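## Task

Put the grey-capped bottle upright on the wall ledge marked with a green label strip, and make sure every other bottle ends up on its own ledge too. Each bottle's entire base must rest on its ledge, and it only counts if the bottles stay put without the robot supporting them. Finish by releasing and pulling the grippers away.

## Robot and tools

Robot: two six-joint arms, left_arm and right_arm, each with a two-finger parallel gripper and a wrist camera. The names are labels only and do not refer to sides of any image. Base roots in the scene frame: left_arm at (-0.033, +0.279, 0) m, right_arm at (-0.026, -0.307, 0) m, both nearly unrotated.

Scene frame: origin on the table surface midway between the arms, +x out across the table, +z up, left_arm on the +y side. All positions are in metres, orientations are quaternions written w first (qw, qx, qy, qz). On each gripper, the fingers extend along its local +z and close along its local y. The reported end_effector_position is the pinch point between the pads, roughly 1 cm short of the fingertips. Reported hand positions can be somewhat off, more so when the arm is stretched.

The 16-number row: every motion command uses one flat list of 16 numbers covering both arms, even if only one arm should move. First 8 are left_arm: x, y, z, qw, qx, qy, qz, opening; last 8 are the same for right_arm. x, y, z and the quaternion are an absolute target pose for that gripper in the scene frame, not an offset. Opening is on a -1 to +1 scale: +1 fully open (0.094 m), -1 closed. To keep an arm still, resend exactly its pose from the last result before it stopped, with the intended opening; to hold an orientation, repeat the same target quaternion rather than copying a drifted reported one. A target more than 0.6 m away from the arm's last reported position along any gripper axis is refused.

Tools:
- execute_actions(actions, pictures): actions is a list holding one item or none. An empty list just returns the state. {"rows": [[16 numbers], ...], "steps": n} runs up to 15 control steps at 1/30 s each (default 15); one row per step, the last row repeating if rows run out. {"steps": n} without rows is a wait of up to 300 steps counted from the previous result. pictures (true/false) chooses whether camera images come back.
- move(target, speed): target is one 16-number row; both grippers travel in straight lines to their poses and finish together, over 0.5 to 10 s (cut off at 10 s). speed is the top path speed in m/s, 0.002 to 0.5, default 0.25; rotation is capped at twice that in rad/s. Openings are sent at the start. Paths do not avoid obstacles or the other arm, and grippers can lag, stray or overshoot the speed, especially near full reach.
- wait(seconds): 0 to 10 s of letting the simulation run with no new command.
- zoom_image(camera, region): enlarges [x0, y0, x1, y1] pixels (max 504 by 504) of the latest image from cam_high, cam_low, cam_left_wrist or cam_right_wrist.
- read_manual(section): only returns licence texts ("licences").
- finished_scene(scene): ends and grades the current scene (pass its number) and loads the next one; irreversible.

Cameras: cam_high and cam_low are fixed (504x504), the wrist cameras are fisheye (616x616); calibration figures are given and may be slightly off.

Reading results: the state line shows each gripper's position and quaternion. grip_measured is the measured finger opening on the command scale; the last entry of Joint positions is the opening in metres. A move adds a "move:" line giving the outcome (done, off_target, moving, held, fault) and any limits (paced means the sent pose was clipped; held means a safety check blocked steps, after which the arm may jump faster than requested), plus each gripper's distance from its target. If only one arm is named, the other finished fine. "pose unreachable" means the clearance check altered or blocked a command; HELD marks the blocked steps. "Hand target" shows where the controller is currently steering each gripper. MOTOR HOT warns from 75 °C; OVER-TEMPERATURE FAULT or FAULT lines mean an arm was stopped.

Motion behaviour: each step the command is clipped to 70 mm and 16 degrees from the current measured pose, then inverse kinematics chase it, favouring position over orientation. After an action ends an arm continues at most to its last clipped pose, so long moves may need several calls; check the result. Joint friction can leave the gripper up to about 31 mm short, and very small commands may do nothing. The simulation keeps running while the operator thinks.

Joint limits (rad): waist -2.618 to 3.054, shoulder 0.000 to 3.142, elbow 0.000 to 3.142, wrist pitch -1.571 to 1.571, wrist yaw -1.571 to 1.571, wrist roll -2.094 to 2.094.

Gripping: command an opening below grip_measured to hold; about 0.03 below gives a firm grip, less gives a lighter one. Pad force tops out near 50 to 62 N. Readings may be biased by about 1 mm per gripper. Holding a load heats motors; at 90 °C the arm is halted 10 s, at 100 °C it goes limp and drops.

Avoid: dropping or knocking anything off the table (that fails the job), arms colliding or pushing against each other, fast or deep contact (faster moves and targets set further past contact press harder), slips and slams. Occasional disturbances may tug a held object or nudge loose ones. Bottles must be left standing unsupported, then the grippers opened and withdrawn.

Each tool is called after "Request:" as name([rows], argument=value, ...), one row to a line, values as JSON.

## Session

Request:
execute_actions(actions=[])

Scene clock: 0.00 s of 7800.00 s.
left_arm: end_effector_position=(+0.3482, +0.2939, +0.4066) grip_measured=+1.000 end_effector_quat_wxyz=(+0.711, -0.019, +0.702, +0.014) | right_arm: end_effector_position=(+0.3543, -0.2903, +0.3923) grip_measured=+1.000 end_effector_quat_wxyz=(+0.696, -0.010, +0.717, +0.017)
Joint positions: left_arm=[ 0.015  1.059  1.058  0.014 -0.014 -0.007  0.094] | right_arm=[ 0.008  1.052  1.039 -0.017  0.01   0.01   0.094]
Joint velocities: left_arm=[-0.007  0.012  0.002 -0.051 -0.051 -0.095  0.   ] | right_arm=[ 0.002 -0.027 -0.007  0.051  0.007 -0.066  0.   ]
Motor temperatures (°C, as the motors report them): left_arm=[24 28 29 35 25 24] | right_arm=[25 28 30 31 25 25]
Hand target (left_arm): +0.348, +0.294, +0.407; +0.711, -0.019, +0.702, +0.014
Hand target (right_arm): +0.354, -0.290, +0.392; +0.696, -0.010, +0.717, +0.017

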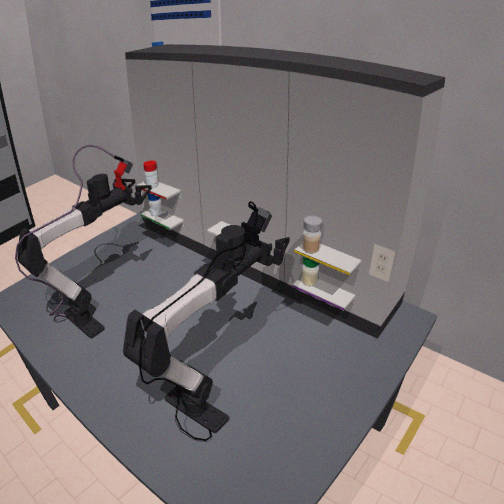

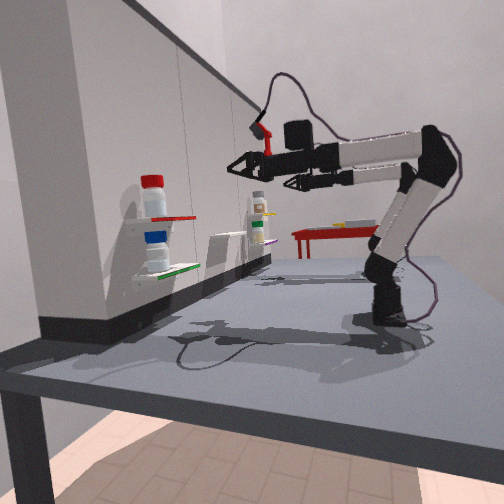

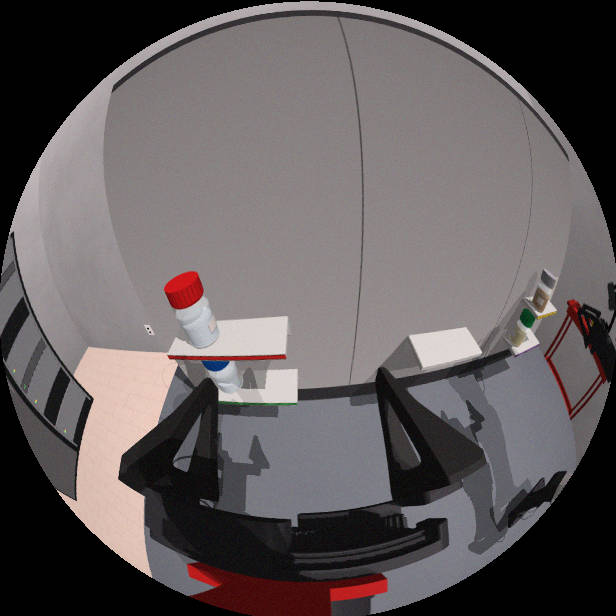

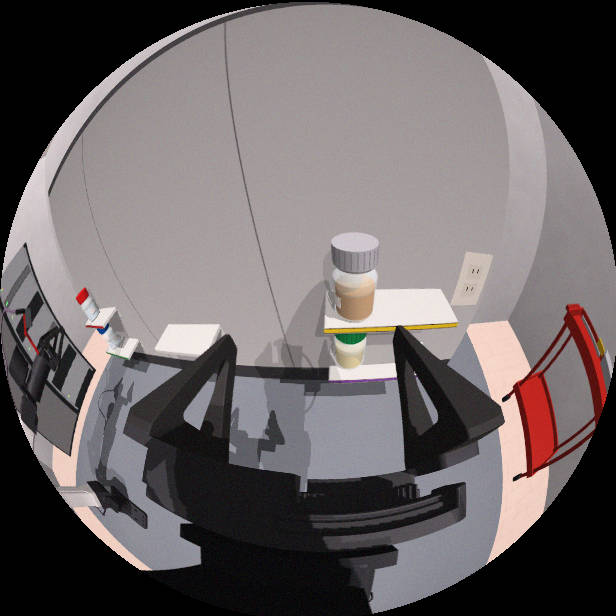

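Request:
zoom_image(camera="cam_right_wrist", region=[300, 220, 480, 400])

Request:
zoom_image(camera="cam_left_wrist", region=[150, 255, 320, 425])

Request:
zoom_image(camera="cam_low", region=[120, 165, 290, 295])

Region (300, 220, 480, 400) of cam_right_wrist's 616x616 image, scaled by 2.800, with more detail than that image has.

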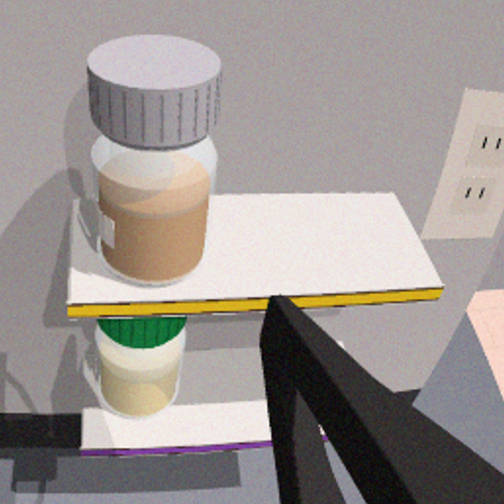

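Region (150, 255, 320, 425) of cam_left_wrist's 616x616 image, scaled by 2.965, with more detail than that image has.

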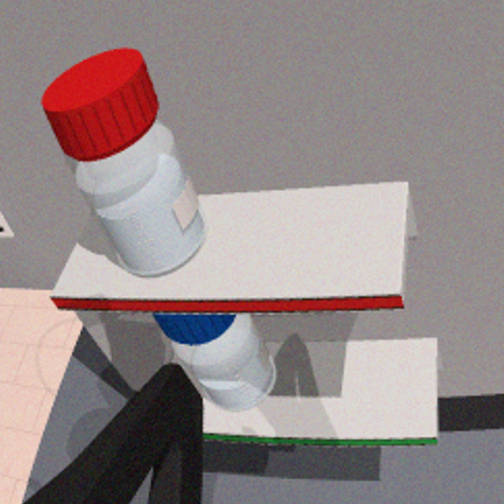

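Region (120, 165, 290, 295) of cam_low's 504x504 image, scaled by 2.965, with more detail than that image has; it fills the top 385 rows of this view, and the rest is white.

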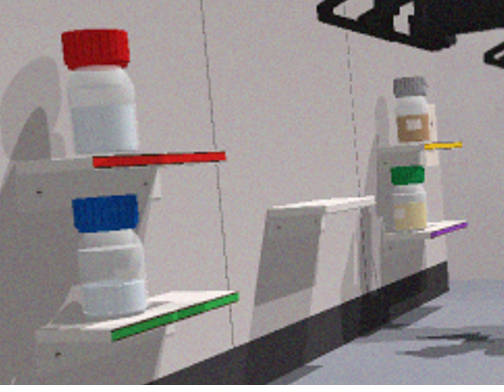

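Request:
move(target=[0.40,0.19,0.268,0.766,0,0.643,0,1, 0.445,-0.331,0.308,0.7071,0,0.7071,0,1], speed=0.2)

Scene clock: 25.90 s of 7800.00 s.
left_arm: end_effector_position=(+0.4014, +0.1909, +0.2807) grip_measured=+1.000 end_effector_quat_wxyz=(+0.773, -0.006, +0.634, -0.010) | right_arm: end_effector_position=(+0.4415, -0.3256, +0.3295) grip_measured=+1.000 end_effector_quat_wxyz=(+0.723, +0.000, +0.691, +0.005)
Joint positions: left_arm=[-0.335  1.5    0.647  1.06  -0.309  0.04   0.094] | right_arm=[-0.107  1.406  0.943  0.509 -0.072  0.01   0.094]
Joint velocities: left_arm=[-0.007  0.002 -0.012  0.051  0.051  0.183  0.   ] | right_arm=[ 0.017 -0.002  0.002  0.007 -0.007  0.095  0.   ]
Motor temperatures (°C, as the motors report them): left_arm=[24 28 32 41 25 24] | right_arm=[25 28 35 38 25 25]
Hand target (left_arm): +0.401, +0.190, +0.266; +0.765, -0.002, +0.644, -0.003
Hand target (right_arm): +0.444, -0.330, +0.308; +0.707, +0.002, +0.707, +0.002
Off the commanded pose (left_arm): 0.013 m, 2 deg.
Off the commanded pose (right_arm): 0.022 m, 3 deg.
After step 90, 21.13 s passed at rest.
move: off_target (left_arm, right_arm)
camera_calibration (this result's frames):
cam_left_wrist: T_world_to_cam=[[-0.0317967, -0.997317, -0.0659373, 0.216476], [-0.443828, 0.0731984, -0.893117, 0.456246], [0.895548, 0.00086668, -0.444965, -0.126112], [0, 0, 0, 1]] pos_world=[0.322318, 0.182608, 0.36564]
cam_right_wrist: T_world_to_cam=[[0.0483447, -0.990617, -0.127832, -0.298189], [-0.634995, 0.0683079, -0.76949, 0.577605], [0.771002, 0.118374, -0.625734, 0.0178478], [0, 0, 0, 1]] pos_world=[0.367431, -0.336959, 0.417511]

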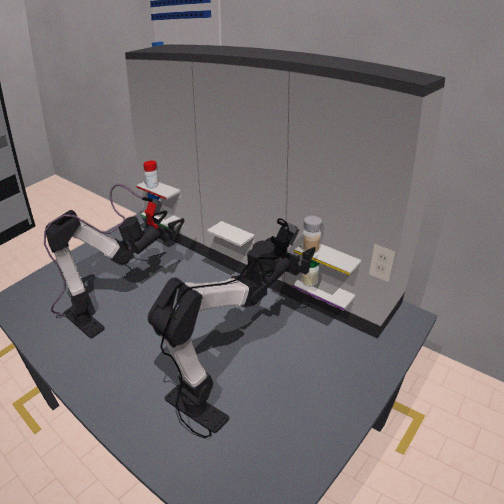

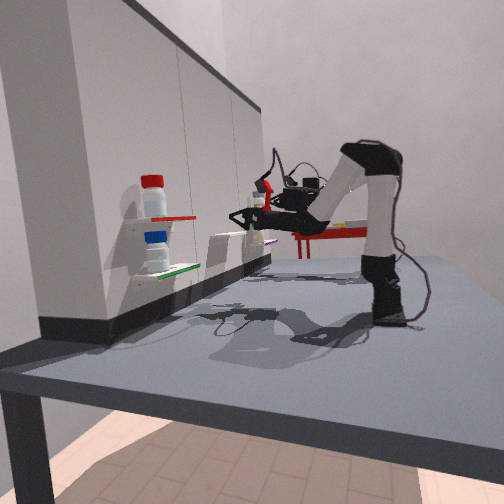

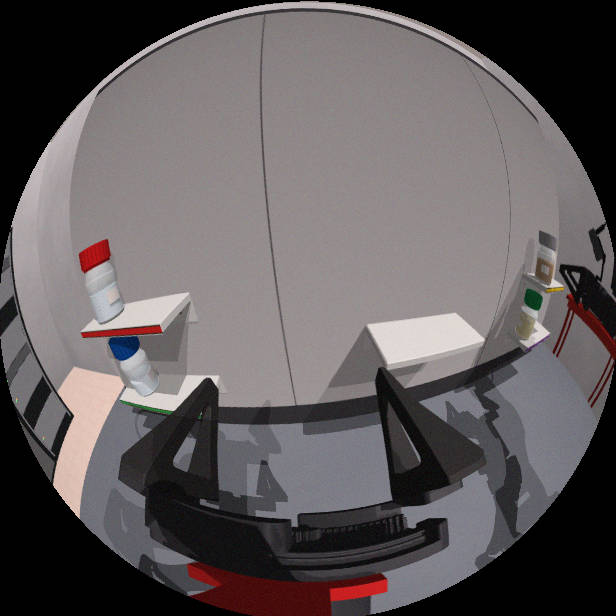

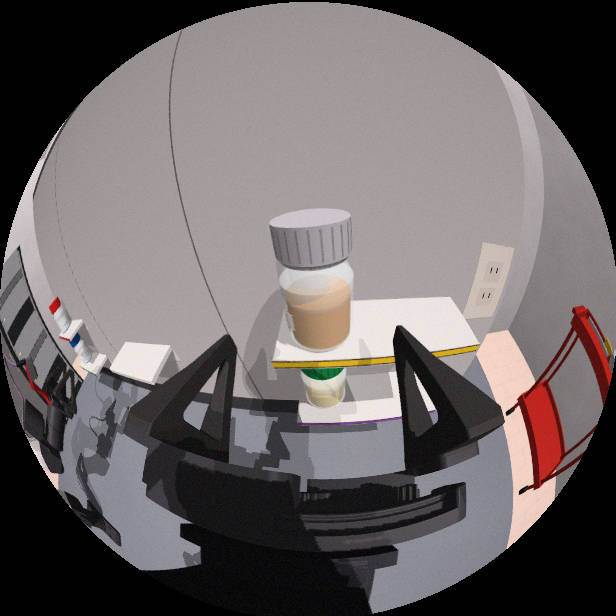

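Request:
zoom_image(camera="cam_right_wrist", region=[250, 195, 430, 385])

Region (250, 195, 430, 385) of cam_right_wrist's 616x616 image, scaled by 2.653, with more detail than that image has; it fills the left 477 columns of this view, and the rest is white.

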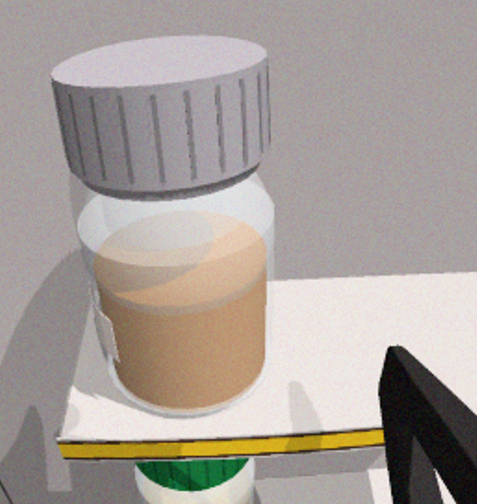

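Request:
move(target=[0.4014,0.1909,0.2807,0.773,-0.006,0.634,-0.010,1, 0.512,-0.327,0.312,0.7071,0,0.7071,0,1], speed=0.1)

Scene clock: 35.93 s of 7800.00 s.
left_arm: end_effector_position=(+0.4014, +0.1909, +0.2810) grip_measured=+1.000 end_effector_quat_wxyz=(+0.774, -0.006, +0.634, -0.010) | right_arm: end_effector_position=(+0.5043, -0.3322, +0.3191) grip_measured=+1.000 end_effector_quat_wxyz=(+0.716, +0.005, +0.698, -0.001)
Joint positions: left_arm=[-0.335  1.5    0.647  1.061 -0.309  0.041  0.094] | right_arm=[-0.107  1.651  1.156  0.519 -0.058  0.008  0.094]
Joint velocities: left_arm=[-0.002 -0.022 -0.007 -0.037 -0.11   0.037  0.   ] | right_arm=[ 0.002  0.002  0.012 -0.007  0.007  0.007  0.   ]
Motor temperatures (°C, as the motors report them): left_arm=[24 28 32 42 25 24] | right_arm=[25 29 35 39 25 25]
Hand target (left_arm): +0.401, +0.191, +0.281; +0.773, -0.006, +0.634, -0.010
Hand target (right_arm): +0.511, -0.326, +0.311; +0.707, -0.000, +0.707, -0.000
Off the commanded pose (left_arm): 0.000 m, 0 deg.
Off the commanded pose (right_arm): 0.012 m, 2 deg.
After step 90, 5.97 s passed at rest.
move: off_target (right_arm)
camera_calibration (this result's frames):
cam_left_wrist: T_world_to_cam=[[-0.0316263, -0.997326, -0.0658794, 0.216438], [-0.442538, 0.0730721, -0.893768, 0.456219], [0.896192, 0.000887535, -0.443665, -0.126519], [0, 0, 0, 1]] pos_world=[0.322124, 0.182635, 0.365881]
cam_right_wrist: T_world_to_cam=[[0.0311328, -0.99124, -0.128348, -0.300484], [-0.650455, 0.077406, -0.755591, 0.616264], [0.758907, 0.107008, -0.642347, -0.0286803], [0, 0, 0, 1]] pos_world=[0.431973, -0.342485, 0.408654]

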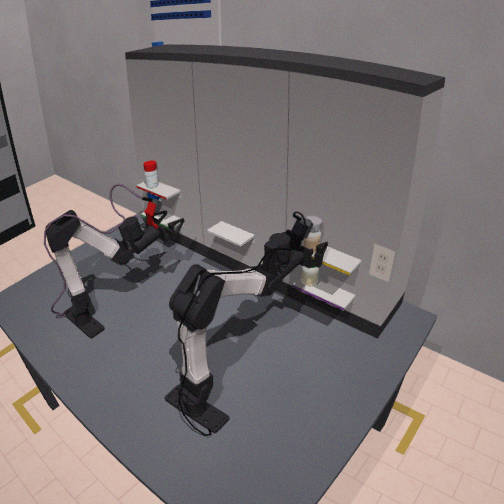

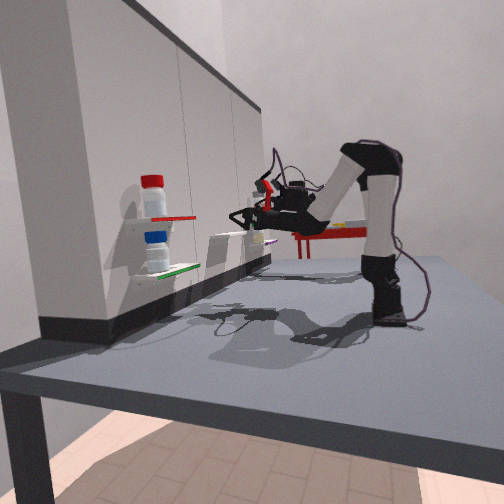

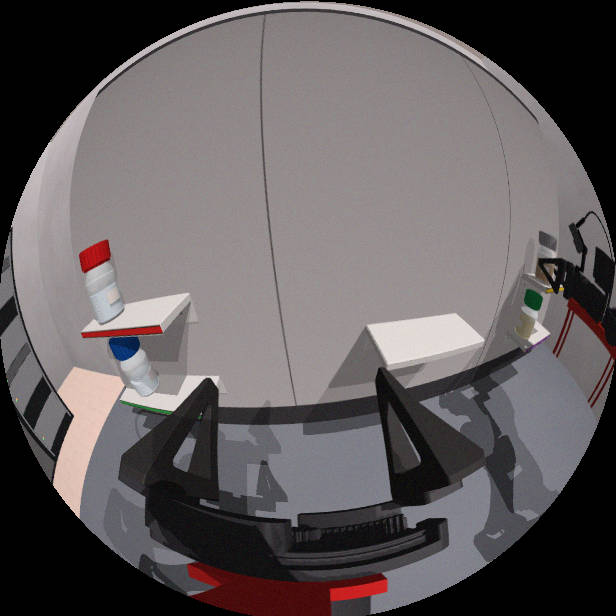

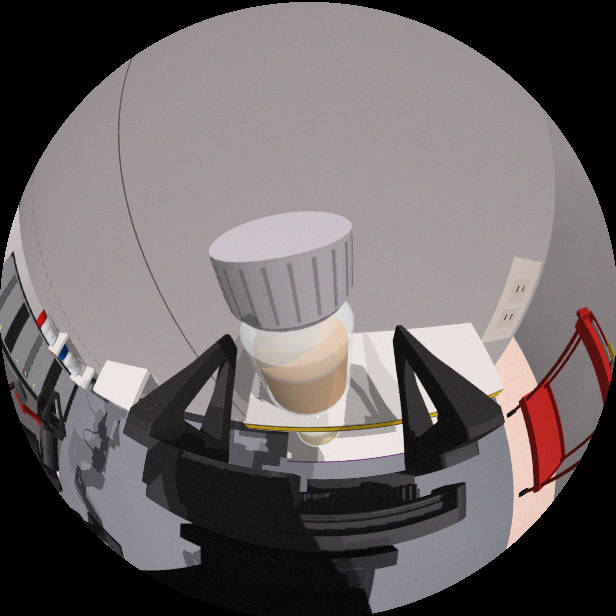

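Request:
zoom_image(camera="cam_right_wrist", region=[195, 200, 435, 450])

Region (195, 200, 435, 450) of cam_right_wrist's 616x616 image, scaled by 2.016, with more detail than that image has; it fills the left 484 columns of this view, and the rest is white.

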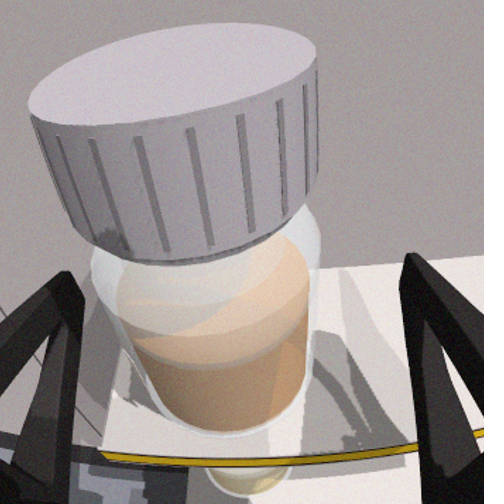

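Request:
execute_actions([
  {"rows": [[0.4014,0.1909,0.2807,0.773,-0.006,0.634,-0.010,1, 0.5125,-0.326,0.3125,0.7071,0,0.7071,0,1],[0.4014,0.1909,0.2807,0.773,-0.006,0.634,-0.010,1, 0.513,-0.325,0.3125,0.7071,0,0.7071,0,1],[0.4014,0.1909,0.2807,0.773,-0.006,0.634,-0.010,1, 0.514,-0.324,0.313,0.7071,0,0.7071,0,1],[0.4014,0.1909,0.2807,0.773,-0.006,0.634,-0.010,1, 0.515,-0.323,0.313,0.7071,0,0.7071,0,1],[0.4014,0.1909,0.2807,0.773,-0.006,0.634,-0.010,1, 0.516,-0.322,0.3135,0.7071,0,0.7071,0,1],[0.4014,0.1909,0.2807,0.773,-0.006,0.634,-0.010,1, 0.517,-0.321,0.3135,0.7071,0,0.7071,0,1],[0.4014,0.1909,0.2807,0.773,-0.006,0.634,-0.010,1, 0.5175,-0.320,0.314,0.7071,0,0.7071,0,1],[0.4014,0.1909,0.2807,0.773,-0.006,0.634,-0.010,1, 0.518,-0.3195,0.314,0.7071,0,0.7071,0,1]], "steps": 15},
], pictures=false)

Scene clock: 46.33 s of 7800.00 s.
left_arm: end_effector_position=(+0.4014, +0.1909, +0.2810) grip_measured=+1.000 end_effector_quat_wxyz=(+0.774, -0.006, +0.634, -0.010) | right_arm: end_effector_position=(+0.5095, -0.3233, +0.3262) grip_measured=+1.000 end_effector_quat_wxyz=(+0.720, +0.003, +0.694, +0.001)
Joint positions: left_arm=[-0.335  1.5    0.647  1.061 -0.309  0.041  0.094] | right_arm=[-0.084  1.666  1.188  0.516 -0.04   0.007  0.094]
Joint velocities: left_arm=[-0.012 -0.002 -0.007  0.022 -0.007 -0.007  0.   ] | right_arm=[ 0.002  0.012  0.007  0.007 -0.037 -0.022  0.   ]
Motor temperatures (°C, as the motors report them): left_arm=[24 29 33 42 25 24] | right_arm=[25 31 38 39 25 25]
Hand target (left_arm): +0.401, +0.191, +0.281; +0.773, -0.006, +0.634, -0.010
Hand target (right_arm): +0.517, -0.319, +0.314; +0.707, -0.001, +0.707, -0.001
Off the commanded pose (left_arm): 0.000 m, 0 deg.
Off the commanded pose (right_arm): 0.015 m, 2 deg.
Steps of this call (steps 1 to 90: nothing new was sent; then 6.90 s passed at rest; steps 91 to 105: all 15 steps of this action). Readings (end_effector_position):
91: left_arm (+0.4014, +0.1909, +0.2810) | right_arm (+0.5043, -0.3324, +0.3196)
92: left_arm (+0.4014, +0.1909, +0.2810) | right_arm (+0.5043, -0.3322, +0.3196)
94: left_arm (+0.4014, +0.1909, +0.2810) | right_arm (+0.5046, -0.3312, +0.3202)
98: left_arm (+0.4014, +0.1909, +0.2810) | right_arm (+0.5083, -0.3255, +0.3251)
105: the state above

Request:
execute_actions([
  {"rows": [[0.4014,0.1909,0.2807,0.773,-0.006,0.634,-0.010,1, 0.5095,-0.3235,0.3262,0.720,0.003,0.694,0.001,0.85],[0.4014,0.1909,0.2807,0.773,-0.006,0.634,-0.010,1, 0.5095,-0.3235,0.3262,0.720,0.003,0.694,0.001,0.7],[0.4014,0.1909,0.2807,0.773,-0.006,0.634,-0.010,1, 0.5095,-0.3235,0.3262,0.720,0.003,0.694,0.001,0.57],[0.4014,0.1909,0.2807,0.773,-0.006,0.634,-0.010,1, 0.5095,-0.3235,0.3262,0.720,0.003,0.694,0.001,0.46],[0.4014,0.1909,0.2807,0.773,-0.006,0.634,-0.010,1, 0.5095,-0.3235,0.3262,0.720,0.003,0.694,0.001,0.39],[0.4014,0.1909,0.2807,0.773,-0.006,0.634,-0.010,1, 0.5095,-0.3235,0.3262,0.720,0.003,0.694,0.001,0.34],[0.4014,0.1909,0.2807,0.773,-0.006,0.634,-0.010,1, 0.5095,-0.3235,0.3262,0.720,0.003,0.694,0.001,0.31],[0.4014,0.1909,0.2807,0.773,-0.006,0.634,-0.010,1, 0.5095,-0.3235,0.3262,0.720,0.003,0.694,0.001,0.29],[0.4014,0.1909,0.2807,0.773,-0.006,0.634,-0.010,1, 0.5095,-0.3235,0.3262,0.720,0.003,0.694,0.001,0.27],[0.4014,0.1909,0.2807,0.773,-0.006,0.634,-0.010,1, 0.5095,-0.3235,0.3262,0.720,0.003,0.694,0.001,0.255],[0.4014,0.1909,0.2807,0.773,-0.006,0.634,-0.010,1, 0.5095,-0.3235,0.3262,0.720,0.003,0.694,0.001,0.24],[0.4014,0.1909,0.2807,0.773,-0.006,0.634,-0.010,1, 0.5095,-0.3235,0.3262,0.720,0.003,0.694,0.001,0.225],[0.4014,0.1909,0.2807,0.773,-0.006,0.634,-0.010,1, 0.5095,-0.3235,0.3262,0.720,0.003,0.694,0.001,0.21],[0.4014,0.1909,0.2807,0.773,-0.006,0.634,-0.010,1, 0.5095,-0.3235,0.3262,0.720,0.003,0.694,0.001,0.20],[0.4014,0.1909,0.2807,0.773,-0.006,0.634,-0.010,1, 0.5095,-0.3235,0.3262,0.720,0.003,0.694,0.001,0.19]], "steps": 15},
], pictures=false)

Request:
execute_actions([
  {"rows": [[0.4014,0.1909,0.2807,0.773,-0.006,0.634,-0.010,1, 0.5095,-0.3235,0.3262,0.720,0.003,0.694,0.001,0.18],[0.4014,0.1909,0.2807,0.773,-0.006,0.634,-0.010,1, 0.5095,-0.3235,0.3262,0.720,0.003,0.694,0.001,0.17],[0.4014,0.1909,0.2807,0.773,-0.006,0.634,-0.010,1, 0.5095,-0.3235,0.3262,0.720,0.003,0.694,0.001,0.16],[0.4014,0.1909,0.2807,0.773,-0.006,0.634,-0.010,1, 0.5095,-0.3235,0.3262,0.720,0.003,0.694,0.001,0.15],[0.4014,0.1909,0.2807,0.773,-0.006,0.634,-0.010,1, 0.5095,-0.3235,0.3262,0.720,0.003,0.694,0.001,0.14]], "steps": 9},
])

Scene clock: 51.37 s of 7800.00 s.
left_arm: end_effector_position=(+0.4014, +0.1909, +0.2810) grip_measured=+1.000 end_effector_quat_wxyz=(+0.774, -0.006, +0.634, -0.010) | right_arm: end_effector_position=(+0.5097, -0.3238, +0.3255) grip_measured=+0.197 end_effector_quat_wxyz=(+0.720, +0.004, +0.694, -0.000)
Joint positions: left_arm=[-0.335  1.5    0.647  1.061 -0.309  0.041  0.094] | right_arm=[-0.084  1.667  1.188  0.514 -0.037  0.007  0.056]
Joint velocities: left_arm=[-0.012 -0.007 -0.012 -0.022 -0.022  0.037  0.   ] | right_arm=[ 0.007 -0.007 -0.007 -0.022  0.037  0.037 -0.007]
Motor temperatures (°C, as the motors report them): left_arm=[24 29 33 42 25 24] | right_arm=[25 31 39 39 25 25]
Hand target (left_arm): +0.401, +0.191, +0.281; +0.773, -0.006, +0.634, -0.010
Hand target (right_arm): +0.510, -0.323, +0.326; +0.720, +0.003, +0.694, +0.001
Off the commanded pose (left_arm): 0.000 m, 0 deg.
Off the commanded pose (right_arm): 0.001 m, 0 deg.
Steps of this call (steps 1 to 90: nothing new was sent; then 1.53 s passed at rest; steps 91 to 105: all 15 steps of this action). Readings (end_effector_position):
91: left_arm (+0.4014, +0.1909, +0.2810) | right_arm (+0.5097, -0.3237, +0.3255)
92: left_arm (+0.4014, +0.1909, +0.2810) | right_arm (+0.5097, -0.3237, +0.3255)
94: left_arm (+0.4014, +0.1909, +0.2810) | right_arm (+0.5097, -0.3237, +0.3255)
98: left_arm (+0.4014, +0.1909, +0.2810) | right_arm (+0.5097, -0.3237, +0.3255)
105: the state above

Scene clock: 51.67 s of 7800.00 s.
left_arm: end_effector_position=(+0.4014, +0.1909, +0.2810) grip_measured=+1.000 end_effector_quat_wxyz=(+0.774, -0.006, +0.634, -0.010) | right_arm: end_effector_position=(+0.5097, -0.3238, +0.3255) grip_measured=+0.176 end_effector_quat_wxyz=(+0.720, +0.004, +0.694, -0.000)
Joint positions: left_arm=[-0.335  1.5    0.647  1.061 -0.309  0.041  0.094] | right_arm=[-0.084  1.667  1.188  0.514 -0.037  0.007  0.055]
Joint velocities: left_arm=[-0.012  0.007 -0.002  0.007 -0.037 -0.007  0.   ] | right_arm=[-0.002  0.007 -0.007 -0.037 -0.066  0.037  0.002]
Motor temperatures (°C, as the motors report them): left_arm=[24 29 33 42 25 24] | right_arm=[25 31 39 39 25 25]
Hand target (left_arm): +0.401, +0.191, +0.281; +0.773, -0.006, +0.634, -0.010
Hand target (right_arm): +0.510, -0.324, +0.326; +0.720, +0.003, +0.694, +0.001
Off the commanded pose (left_arm): 0.000 m, 0 deg.
Off the commanded pose (right_arm): 0.001 m, 0 deg.
Steps of this call (steps 1 to 9: all 9 steps of this action). Readings (end_effector_position):
1: left_arm (+0.4014, +0.1909, +0.2810) | right_arm (+0.5097, -0.3238, +0.3255)
2: left_arm (+0.4014, +0.1909, +0.2810) | right_arm (+0.5097, -0.3238, +0.3255)
4: left_arm (+0.4014, +0.1909, +0.2810) | right_arm (+0.5097, -0.3238, +0.3255)
8: left_arm (+0.4014, +0.1909, +0.2810) | right_arm (+0.5097, -0.3238, +0.3255)
9: the state above
camera_calibration (this result's frames):
cam_left_wrist: T_world_to_cam=[[-0.0316263, -0.997326, -0.0658794, 0.216438], [-0.442538, 0.0730721, -0.893768, 0.456219], [0.896192, 0.000887535, -0.443665, -0.126519], [0, 0, 0, 1]] pos_world=[0.322124, 0.182635, 0.365881]
cam_right_wrist: T_world_to_cam=[[0.0347894, -0.99131, -0.126866, -0.293882], [-0.642221, 0.0750873, -0.762833, 0.621348], [0.765729, 0.108014, -0.634028, -0.0354262], [0, 0, 0, 1]] pos_world=[0.436394, -0.334157, 0.41424]

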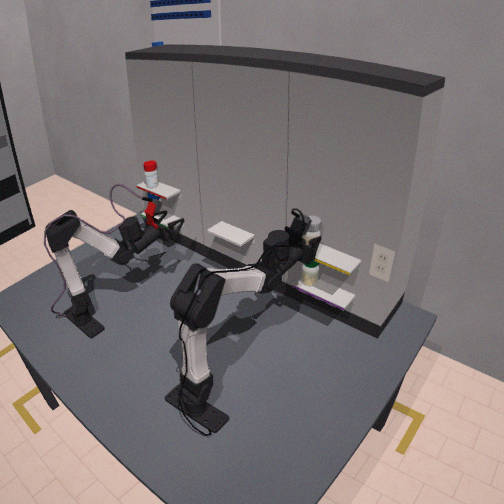

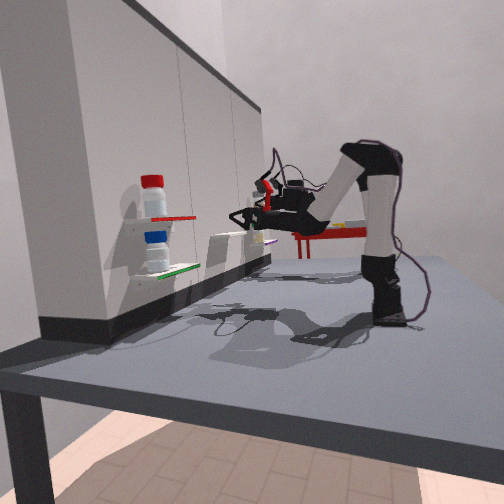

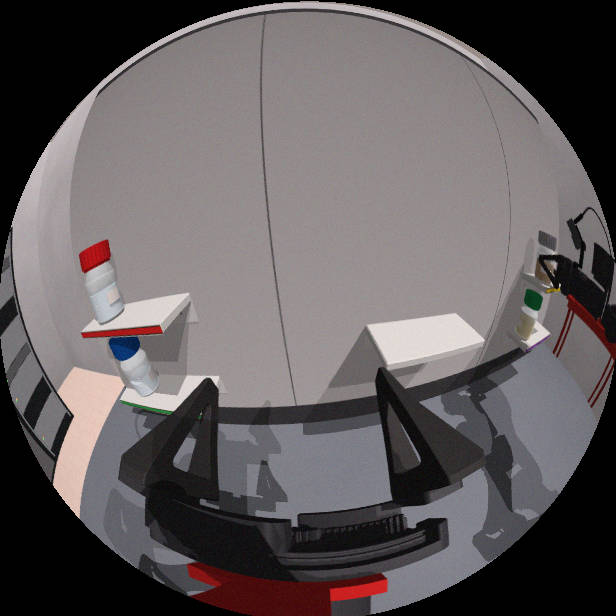

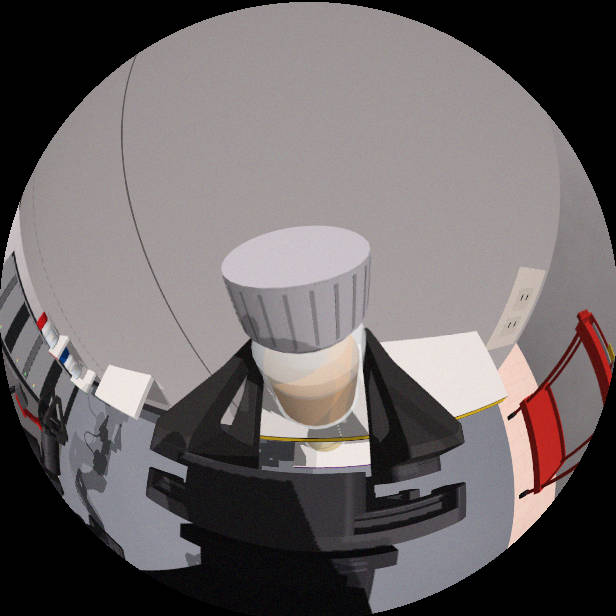

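Request:
zoom_image(camera="cam_left_wrist", region=[505, 215, 595, 305])

Request:
zoom_image(camera="cam_left_wrist", region=[350, 295, 500, 385])

Region (505, 215, 595, 305) of cam_left_wrist's 616x616 image, scaled by 5.600, with more detail than that image has.

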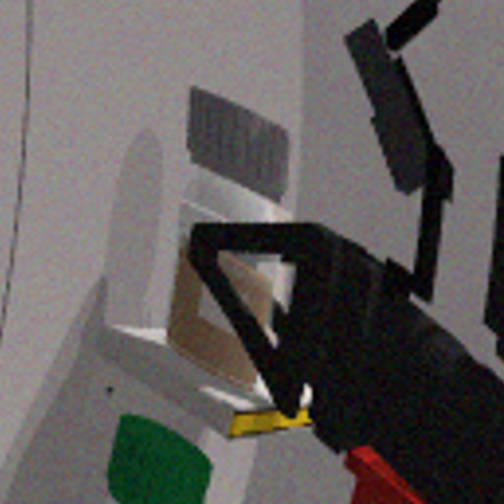

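Region (350, 295, 500, 385) of cam_left_wrist's 616x616 image, scaled by 3.360, with more detail than that image has; it fills the top 302 rows of this view, and the rest is white.

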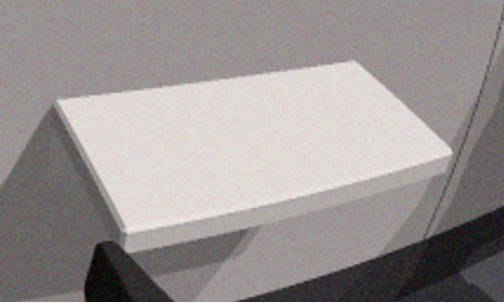

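Request:
execute_actions([
  {"rows": [[0.4014,0.1909,0.2807,0.773,-0.006,0.634,-0.010,1, 0.5096,-0.3235,0.331,0.7222,0.002,0.6915,0.001,0.135],[0.4014,0.1909,0.2807,0.773,-0.006,0.634,-0.010,1, 0.5098,-0.3235,0.336,0.7250,0.002,0.6885,0.001,0.135],[0.4014,0.1909,0.2807,0.773,-0.006,0.634,-0.010,1, 0.5099,-0.3235,0.341,0.7279,0.002,0.6854,0,0.135],[0.4014,0.1909,0.2807,0.773,-0.006,0.634,-0.010,1, 0.5101,-0.3235,0.346,0.7307,0.001,0.6824,0,0.135],[0.4014,0.1909,0.2807,0.773,-0.006,0.634,-0.010,1, 0.5102,-0.3235,0.351,0.7335,0.001,0.6793,0,0.135],[0.4014,0.1909,0.2807,0.773,-0.006,0.634,-0.010,1, 0.5103,-0.3235,0.355,0.7358,0.001,0.6769,0,0.135],[0.4014,0.1909,0.2807,0.773,-0.006,0.634,-0.010,1, 0.5104,-0.3235,0.359,0.7380,0,0.6744,0,0.135],[0.4014,0.1909,0.2807,0.773,-0.006,0.634,-0.010,1, 0.5105,-0.3235,0.363,0.7403,0,0.6720,0,0.135],[0.4014,0.1909,0.2807,0.773,-0.006,0.634,-0.010,1, 0.5106,-0.3235,0.367,0.7426,0,0.6695,0,0.135],[0.4014,0.1909,0.2807,0.773,-0.006,0.634,-0.010,1, 0.5107,-0.3235,0.370,0.7443,0,0.6677,0,0.135],[0.4014,0.1909,0.2807,0.773,-0.006,0.634,-0.010,1, 0.5108,-0.3235,0.373,0.7459,0,0.6659,0,0.135],[0.4014,0.1909,0.2807,0.773,-0.006,0.634,-0.010,1, 0.5109,-0.3234,0.376,0.7476,0,0.6640,0,0.135],[0.4014,0.1909,0.2807,0.773,-0.006,0.634,-0.010,1, 0.5109,-0.3231,0.378,0.7488,0,0.6628,0,0.135],[0.4014,0.1909,0.2807,0.773,-0.006,0.634,-0.010,1, 0.5108,-0.3226,0.379,0.7493,0,0.6622,0,0.135],[0.4014,0.1909,0.2807,0.773,-0.006,0.634,-0.010,1, 0.5106,-0.3218,0.380,0.75,0,0.6614,0,0.135]], "steps": 15},
], pictures=false)

Request:
execute_actions([
  {"rows": [[0.4014,0.1909,0.2807,0.773,-0.006,0.634,-0.010,1, 0.5103,-0.3207,0.380,0.75,0,0.6614,0,0.135],[0.4014,0.1909,0.2807,0.773,-0.006,0.634,-0.010,1, 0.5100,-0.3192,0.380,0.75,0,0.6614,0,0.135],[0.4014,0.1909,0.2807,0.773,-0.006,0.634,-0.010,1, 0.5095,-0.3172,0.380,0.75,0,0.6614,0,0.135],[0.4014,0.1909,0.2807,0.773,-0.006,0.634,-0.010,1, 0.5089,-0.3148,0.380,0.75,0,0.6614,0,0.135],[0.4014,0.1909,0.2807,0.773,-0.006,0.634,-0.010,1, 0.5083,-0.3118,0.380,0.75,0,0.6614,0,0.135],[0.4014,0.1909,0.2807,0.773,-0.006,0.634,-0.010,1, 0.5075,-0.3084,0.380,0.75,0,0.6614,0,0.135],[0.4014,0.1909,0.2807,0.773,-0.006,0.634,-0.010,1, 0.5066,-0.3045,0.380,0.75,0,0.6614,0,0.135],[0.4014,0.1909,0.2807,0.773,-0.006,0.634,-0.010,1, 0.5057,-0.3000,0.380,0.75,0,0.6614,0,0.135],[0.4014,0.1909,0.2807,0.773,-0.006,0.634,-0.010,1, 0.5047,-0.2950,0.380,0.75,0,0.6614,0,0.135],[0.4014,0.1909,0.2807,0.773,-0.006,0.634,-0.010,1, 0.5036,-0.2895,0.380,0.75,0,0.6614,0,0.135],[0.4014,0.1909,0.2807,0.773,-0.006,0.634,-0.010,1, 0.5024,-0.2835,0.380,0.75,0,0.6614,0,0.135],[0.4014,0.1909,0.2807,0.773,-0.006,0.634,-0.010,1, 0.5013,-0.2769,0.380,0.75,0,0.6614,0,0.135],[0.4014,0.1909,0.2807,0.773,-0.006,0.634,-0.010,1, 0.5001,-0.2699,0.3799,0.75,0,0.6614,0,0.135],[0.4014,0.1909,0.2807,0.773,-0.006,0.634,-0.010,1, 0.4989,-0.2625,0.3797,0.75,0,0.6614,0,0.135],[0.4014,0.1909,0.2807,0.773,-0.006,0.634,-0.010,1, 0.4977,-0.2546,0.3793,0.75,0,0.6614,0,0.135]], "steps": 15},
], pictures=false)

Request:
execute_actions([
  {"rows": [[0.4014,0.1909,0.2807,0.773,-0.006,0.634,-0.010,1, 0.4966,-0.2462,0.3787,0.75,0,0.6614,0,0.135],[0.4014,0.1909,0.2807,0.773,-0.006,0.634,-0.010,1, 0.4955,-0.2376,0.3778,0.75,0,0.6614,0,0.135],[0.4014,0.1909,0.2807,0.773,-0.006,0.634,-0.010,1, 0.4946,-0.2285,0.3766,0.75,0,0.6614,0,0.135],[0.4014,0.1909,0.2807,0.773,-0.006,0.634,-0.010,1, 0.4937,-0.2192,0.3752,0.75,0,0.6614,0,0.135],[0.4014,0.1909,0.2807,0.773,-0.006,0.634,-0.010,1, 0.4929,-0.2096,0.3734,0.75,0,0.6614,0,0.135],[0.4014,0.1909,0.2807,0.773,-0.006,0.634,-0.010,1, 0.4922,-0.1998,0.3713,0.75,0,0.6614,0,0.135],[0.4014,0.1909,0.2807,0.773,-0.006,0.634,-0.010,1, 0.4917,-0.1898,0.3689,0.75,0,0.6614,0,0.135],[0.4014,0.1909,0.2807,0.773,-0.006,0.634,-0.010,1, 0.4913,-0.1797,0.3663,0.75,0,0.6614,0,0.135],[0.4014,0.1909,0.2807,0.773,-0.006,0.634,-0.010,1, 0.4911,-0.1695,0.3633,0.75,0,0.6614,0,0.135],[0.4014,0.1909,0.2807,0.773,-0.006,0.634,-0.010,1, 0.4910,-0.1593,0.3601,0.75,0,0.6614,0,0.135],[0.4014,0.1909,0.2807,0.773,-0.006,0.634,-0.010,1, 0.4911,-0.1490,0.3566,0.75,0,0.6614,0,0.135],[0.4014,0.1909,0.2807,0.773,-0.006,0.634,-0.010,1, 0.4913,-0.1388,0.3529,0.75,0,0.6614,0,0.135],[0.4014,0.1909,0.2807,0.773,-0.006,0.634,-0.010,1, 0.4917,-0.1287,0.3491,0.75,0,0.6614,0,0.135],[0.4014,0.1909,0.2807,0.773,-0.006,0.634,-0.010,1, 0.4922,-0.1187,0.3451,0.75,0,0.6614,0,0.135],[0.4014,0.1909,0.2807,0.773,-0.006,0.634,-0.010,1, 0.4929,-0.1089,0.3409,0.75,0,0.6614,0,0.135]], "steps": 15},
], pictures=false)

Request:
execute_actions([
  {"rows": [[0.4014,0.1909,0.2807,0.773,-0.006,0.634,-0.010,1, 0.4937,-0.0993,0.3367,0.75,0,0.6614,0,0.135],[0.4014,0.1909,0.2807,0.773,-0.006,0.634,-0.010,1, 0.4946,-0.0900,0.3325,0.75,0,0.6614,0,0.135],[0.4014,0.1909,0.2807,0.773,-0.006,0.634,-0.010,1, 0.4955,-0.0809,0.3283,0.75,0,0.6614,0,0.135],[0.4014,0.1909,0.2807,0.773,-0.006,0.634,-0.010,1, 0.4966,-0.0723,0.3241,0.75,0,0.6614,0,0.135],[0.4014,0.1909,0.2807,0.773,-0.006,0.634,-0.010,1, 0.4977,-0.0639,0.3199,0.75,0,0.6614,0,0.135],[0.4014,0.1909,0.2807,0.773,-0.006,0.634,-0.010,1, 0.4989,-0.0560,0.3159,0.75,0,0.6614,0,0.135],[0.4014,0.1909,0.2807,0.773,-0.006,0.634,-0.010,1, 0.5001,-0.0486,0.3121,0.75,0,0.6614,0,0.135],[0.4014,0.1909,0.2807,0.773,-0.006,0.634,-0.010,1, 0.5013,-0.0416,0.3084,0.75,0,0.6614,0,0.135],[0.4014,0.1909,0.2807,0.773,-0.006,0.634,-0.010,1, 0.5024,-0.0350,0.3049,0.75,0,0.6614,0,0.135],[0.4014,0.1909,0.2807,0.773,-0.006,0.634,-0.010,1, 0.5036,-0.0290,0.3017,0.75,0,0.6614,0,0.135],[0.4014,0.1909,0.2807,0.773,-0.006,0.634,-0.010,1, 0.5047,-0.0235,0.2987,0.75,0,0.6614,0,0.135],[0.4014,0.1909,0.2807,0.773,-0.006,0.634,-0.010,1, 0.5057,-0.0185,0.2961,0.75,0,0.6614,0,0.135],[0.4014,0.1909,0.2807,0.773,-0.006,0.634,-0.010,1, 0.5066,-0.0140,0.2937,0.75,0,0.6614,0,0.135],[0.4014,0.1909,0.2807,0.773,-0.006,0.634,-0.010,1, 0.5075,-0.0101,0.2916,0.75,0,0.6614,0,0.135],[0.4014,0.1909,0.2807,0.773,-0.006,0.634,-0.010,1, 0.5083,-0.0067,0.2898,0.75,0,0.6614,0,0.135]], "steps": 15},
], pictures=false)

Request:
execute_actions([
  {"rows": [[0.4014,0.1909,0.2807,0.773,-0.006,0.634,-0.010,1, 0.5089,-0.0037,0.2884,0.75,0,0.6614,0,0.135],[0.4014,0.1909,0.2807,0.773,-0.006,0.634,-0.010,1, 0.5095,-0.0013,0.2872,0.75,0,0.6614,0,0.135],[0.4014,0.1909,0.2807,0.773,-0.006,0.634,-0.010,1, 0.5100,0.0007,0.2863,0.75,0,0.6614,0,0.135],[0.4014,0.1909,0.2807,0.773,-0.006,0.634,-0.010,1, 0.5103,0.0022,0.2857,0.75,0,0.6614,0,0.135],[0.4014,0.1909,0.2807,0.773,-0.006,0.634,-0.010,1, 0.5106,0.0033,0.2853,0.75,0,0.6614,0,0.135],[0.4014,0.1909,0.2807,0.773,-0.006,0.634,-0.010,1, 0.5108,0.0041,0.2851,0.75,0,0.6614,0,0.135],[0.4014,0.1909,0.2807,0.773,-0.006,0.634,-0.010,1, 0.5109,0.0046,0.2850,0.75,0,0.6614,0,0.135],[0.4014,0.1909,0.2807,0.773,-0.006,0.634,-0.010,1, 0.511,0.005,0.2850,0.75,0,0.6614,0,0.135]], "steps": 15},
])

Scene clock: 81.73 s of 7800.00 s.
left_arm: end_effector_position=(+0.4014, +0.1909, +0.2810) grip_measured=+1.000 end_effector_quat_wxyz=(+0.774, -0.006, +0.634, -0.010) | right_arm: end_effector_position=(+0.5132, -0.3237, +0.3469) grip_measured=+0.176 end_effector_quat_wxyz=(+0.724, +0.003, +0.689, +0.000)
Joint positions: left_arm=[-0.335  1.5    0.647  1.061 -0.309  0.041  0.094] | right_arm=[-0.084  1.667  1.261  0.455 -0.039  0.007  0.055]
Joint velocities: left_arm=[-0.007 -0.007  0.007  0.007  0.007 -0.037  0.   ] | right_arm=[ 0.002  0.002  0.134 -0.051 -0.037  0.051  0.001]
Motor temperatures (°C, as the motors report them): left_arm=[24 30 34 43 25 24] | right_arm=[25 37 41 41 25 25]
Hand target (left_arm): +0.401, +0.191, +0.281; +0.773, -0.006, +0.634, -0.010
Hand target (right_arm): +0.510, -0.322, +0.379; +0.750, -0.000, +0.661, +0.001
Off the commanded pose (left_arm): 0.000 m, 0 deg.
Off the commanded pose (right_arm): 0.033 m, 4 deg.
Steps of this call (steps 1 to 90: nothing new was sent; then 26.57 s passed at rest; steps 91 to 105: all 15 steps of this action). Readings (end_effector_position):
91: left_arm (+0.4014, +0.1909, +0.2810) | right_arm (+0.5097, -0.3238, +0.3255)
92: left_arm (+0.4014, +0.1909, +0.2810) | right_arm (+0.5097, -0.3238, +0.3255)
94: left_arm (+0.4014, +0.1909, +0.2810) | right_arm (+0.5098, -0.3238, +0.3264)
98: left_arm (+0.4014, +0.1909, +0.2810) | right_arm (+0.5111, -0.3238, +0.3289)
105: the state above

Scene clock: 82.23 s of 7800.00 s.
left_arm: end_effector_position=(+0.4014, +0.1909, +0.2810) grip_measured=+1.000 end_effector_quat_wxyz=(+0.774, -0.006, +0.634, -0.010) | right_arm: end_effector_position=(+0.5110, -0.2698, +0.3497) grip_measured=+0.176 end_effector_quat_wxyz=(+0.723, -0.006, +0.690, +0.010)
Joint positions: left_arm=[-0.335  1.5    0.647  1.061 -0.309  0.041  0.094] | right_arm=[0.051 1.661 1.268 0.439 0.069 0.001 0.055]
Joint velocities: left_arm=[ 0.002 -0.017 -0.012 -0.037 -0.022 -0.066  0.   ] | right_arm=[ 0.579 -0.095 -0.007 -0.007  0.505 -0.11  -0.001]
Motor temperatures (°C, as the motors report them): left_arm=[24 30 34 43 25 24] | right_arm=[25 37 41 41 25 25]
Hand target (left_arm): +0.401, +0.191, +0.281; +0.773, -0.006, +0.634, -0.010
Hand target (right_arm): +0.498, -0.256, +0.379; +0.749, -0.001, +0.662, +0.002
Off the commanded pose (left_arm): 0.000 m, 0 deg.
Off the commanded pose (right_arm): 0.036 m, 5 deg.
Steps of this call (steps 1 to 15: all 15 steps of this action). Readings (end_effector_position):
1: left_arm (+0.4014, +0.1909, +0.2810) | right_arm (+0.5133, -0.3237, +0.3488)
2: left_arm (+0.4014, +0.1909, +0.2810) | right_arm (+0.5134, -0.3237, +0.3501)
4: left_arm (+0.4014, +0.1909, +0.2810) | right_arm (+0.5134, -0.3238, +0.3504)
8: left_arm (+0.4014, +0.1909, +0.2810) | right_arm (+0.5138, -0.3163, +0.3486)
15: the state above

Scene clock: 82.73 s of 7800.00 s.
left_arm: end_effector_position=(+0.4014, +0.1909, +0.2810) grip_measured=+1.000 end_effector_quat_wxyz=(+0.774, -0.006, +0.634, -0.010) | right_arm: end_effector_position=(+0.4834, -0.1212, +0.3394) grip_measured=+0.176 end_effector_quat_wxyz=(+0.731, -0.030, +0.681, +0.021)
Joint positions: left_arm=[-0.335  1.5    0.647  1.061 -0.309  0.041  0.094] | right_arm=[ 0.433  1.723  1.271  0.529  0.399 -0.045  0.055]
Joint velocities: left_arm=[-0.017  0.017 -0.002  0.066  0.066  0.022  0.   ] | right_arm=[ 0.598  0.662  0.105  0.344  0.696 -0.11  -0.001]
Motor temperatures (°C, as the motors report them): left_arm=[24 30 34 43 25 24] | right_arm=[25 37 41 41 25 25]
Hand target (left_arm): +0.401, +0.191, +0.281; +0.773, -0.006, +0.634, -0.010
Hand target (right_arm): +0.488, -0.109, +0.340; +0.746, -0.008, +0.666, +0.003
Off the commanded pose (left_arm): 0.000 m, 0 deg.
Off the commanded pose (right_arm): 0.016 m, 5 deg.
Steps of this call (steps 1 to 15: all 15 steps of this action). Readings (end_effector_position):
1: left_arm (+0.4014, +0.1909, +0.2810) | right_arm (+0.5095, -0.2610, +0.3510)
2: left_arm (+0.4014, +0.1909, +0.2810) | right_arm (+0.5078, -0.2520, +0.3524)
4: left_arm (+0.4014, +0.1909, +0.2810) | right_arm (+0.5043, -0.2327, +0.3540)
8: left_arm (+0.4014, +0.1909, +0.2810) | right_arm (+0.4948, -0.1919, +0.3549)
15: the state above

Scene clock: 83.23 s of 7800.00 s.
left_arm: end_effector_position=(+0.4014, +0.1909, +0.2810) grip_measured=+1.000 end_effector_quat_wxyz=(+0.774, -0.006, +0.634, -0.010) | right_arm: end_effector_position=(+0.5026, -0.0131, +0.2617) grip_measured=+0.176 end_effector_quat_wxyz=(+0.718, -0.034, +0.695, -0.005)
Joint positions: left_arm=[-0.335  1.5    0.647  1.061 -0.309  0.041  0.094] | right_arm=[ 0.636  2.08   1.474  0.644  0.636 -0.079  0.055]
Joint velocities: left_arm=[-0.007 -0.002 -0.002  0.007  0.022 -0.095  0.   ] | right_arm=[ 0.154  0.418  0.442  0.154  0.227 -0.125 -0.001]
Motor temperatures (°C, as the motors report them): left_arm=[24 30 34 43 25 24] | right_arm=[25 37 41 41 25 25]
Hand target (left_arm): +0.401, +0.191, +0.281; +0.773, -0.006, +0.634, -0.010
Hand target (right_arm): +0.504, -0.008, +0.288; +0.748, -0.002, +0.664, +0.002
Off the commanded pose (left_arm): 0.000 m, 0 deg.
Off the commanded pose (right_arm): 0.029 m, 7 deg.
Steps of this call (steps 1 to 15: all 15 steps of this action). Readings (end_effector_position):
1: left_arm (+0.4014, +0.1909, +0.2810) | right_arm (+0.4844, -0.1114, +0.3317)
2: left_arm (+0.4014, +0.1909, +0.2810) | right_arm (+0.4861, -0.1016, +0.3238)
4: left_arm (+0.4014, +0.1909, +0.2810) | right_arm (+0.4899, -0.0833, +0.3071)
8: left_arm (+0.4014, +0.1909, +0.2810) | right_arm (+0.4957, -0.0511, +0.2787)
15: the state above

Scene clock: 83.73 s of 7800.00 s.
left_arm: end_effector_position=(+0.4014, +0.1909, +0.2810) grip_measured=+1.000 end_effector_quat_wxyz=(+0.774, -0.006, +0.634, -0.010) | right_arm: end_effector_position=(+0.5119, -0.0018, +0.2666) grip_measured=+0.176 end_effector_quat_wxyz=(+0.731, -0.013, +0.683, -0.013)
Joint positions: left_arm=[-0.335  1.5    0.647  1.061 -0.309  0.041  0.094] | right_arm=[ 0.654  2.156  1.571  0.673  0.692 -0.093  0.055]
Joint velocities: left_arm=[-0.027 -0.002  0.007 -0.007  0.051 -0.007  0.   ] | right_arm=[-0.022 -0.002 -0.007 -0.007  0.007 -0.007  0.   ]
Motor temperatures (°C, as the motors report them): left_arm=[24 30 34 43 25 24] | right_arm=[25 38 41 41 25 25]
Hand target (left_arm): +0.401, +0.191, +0.281; +0.773, -0.006, +0.634, -0.010
Hand target (right_arm): +0.510, +0.005, +0.285; +0.749, +0.000, +0.662, +0.001
Off the commanded pose (left_arm): 0.000 m, 0 deg.
Off the commanded pose (right_arm): 0.020 m, 4 deg.
Steps of this call (steps 1 to 15: all 15 steps of this action). Readings (end_effector_position):
1: left_arm (+0.4014, +0.1909, +0.2810) | right_arm (+0.5038, -0.0097, +0.2617)
2: left_arm (+0.4014, +0.1909, +0.2810) | right_arm (+0.5053, -0.0068, +0.2619)
4: left_arm (+0.4014, +0.1909, +0.2810) | right_arm (+0.5077, -0.0026, +0.2622)
8: left_arm (+0.4014, +0.1909, +0.2810) | right_arm (+0.5110, -0.0003, +0.2633)
15: the state above
camera_calibration (this result's frames):
cam_left_wrist: T_world_to_cam=[[-0.0316263, -0.997326, -0.0658794, 0.216438], [-0.442538, 0.0730721, -0.893768, 0.456219], [0.896192, 0.000887535, -0.443665, -0.126519], [0, 0, 0, 1]] pos_world=[0.322124, 0.182635, 0.365881]
cam_right_wrist: T_world_to_cam=[[0.0428063, -0.995584, -0.0835479, 0.00216523], [-0.617494, 0.0393756, -0.785589, 0.547011], [0.78541, 0.0852185, -0.613082, -0.124939], [0, 0, 0, 1]] pos_world=[0.435812, -0.00873607, 0.353309]

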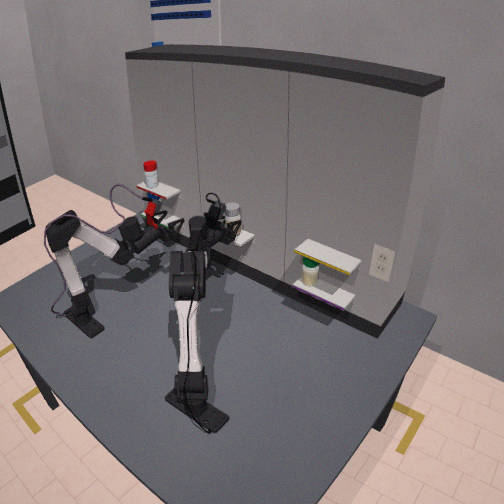

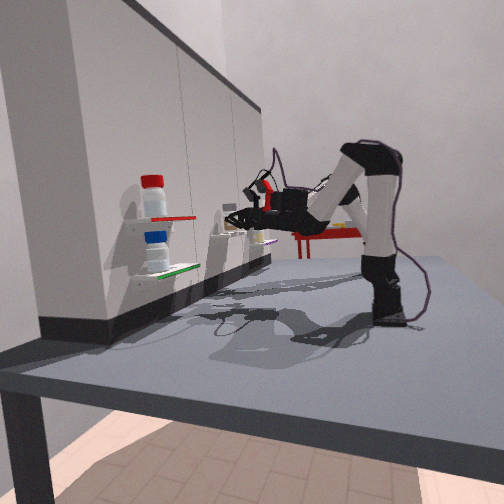

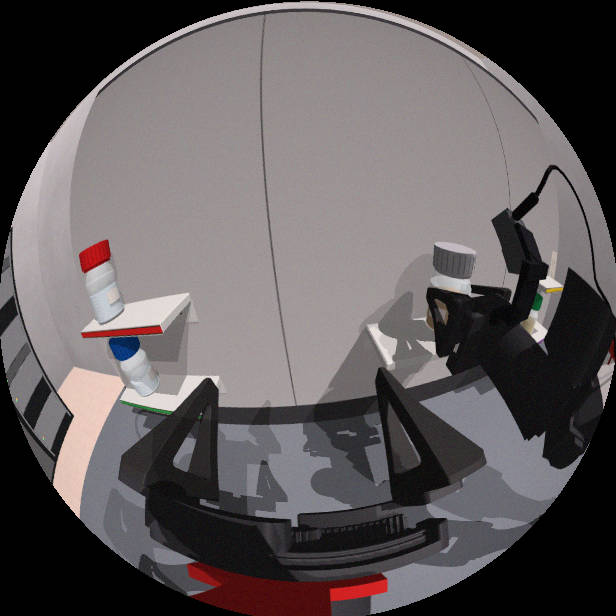

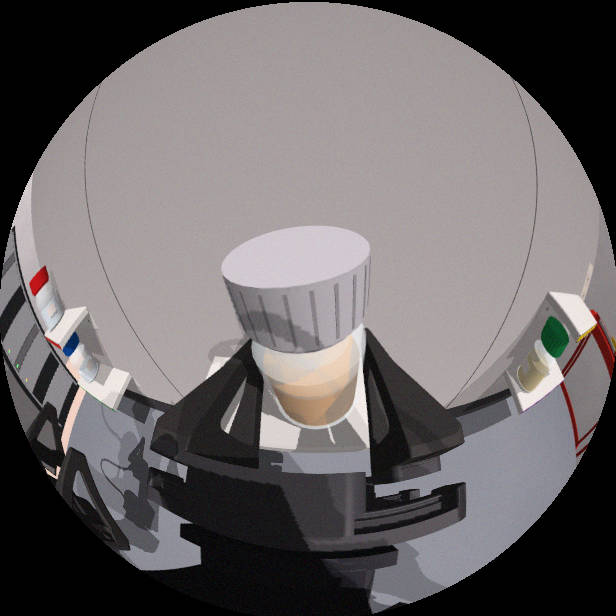

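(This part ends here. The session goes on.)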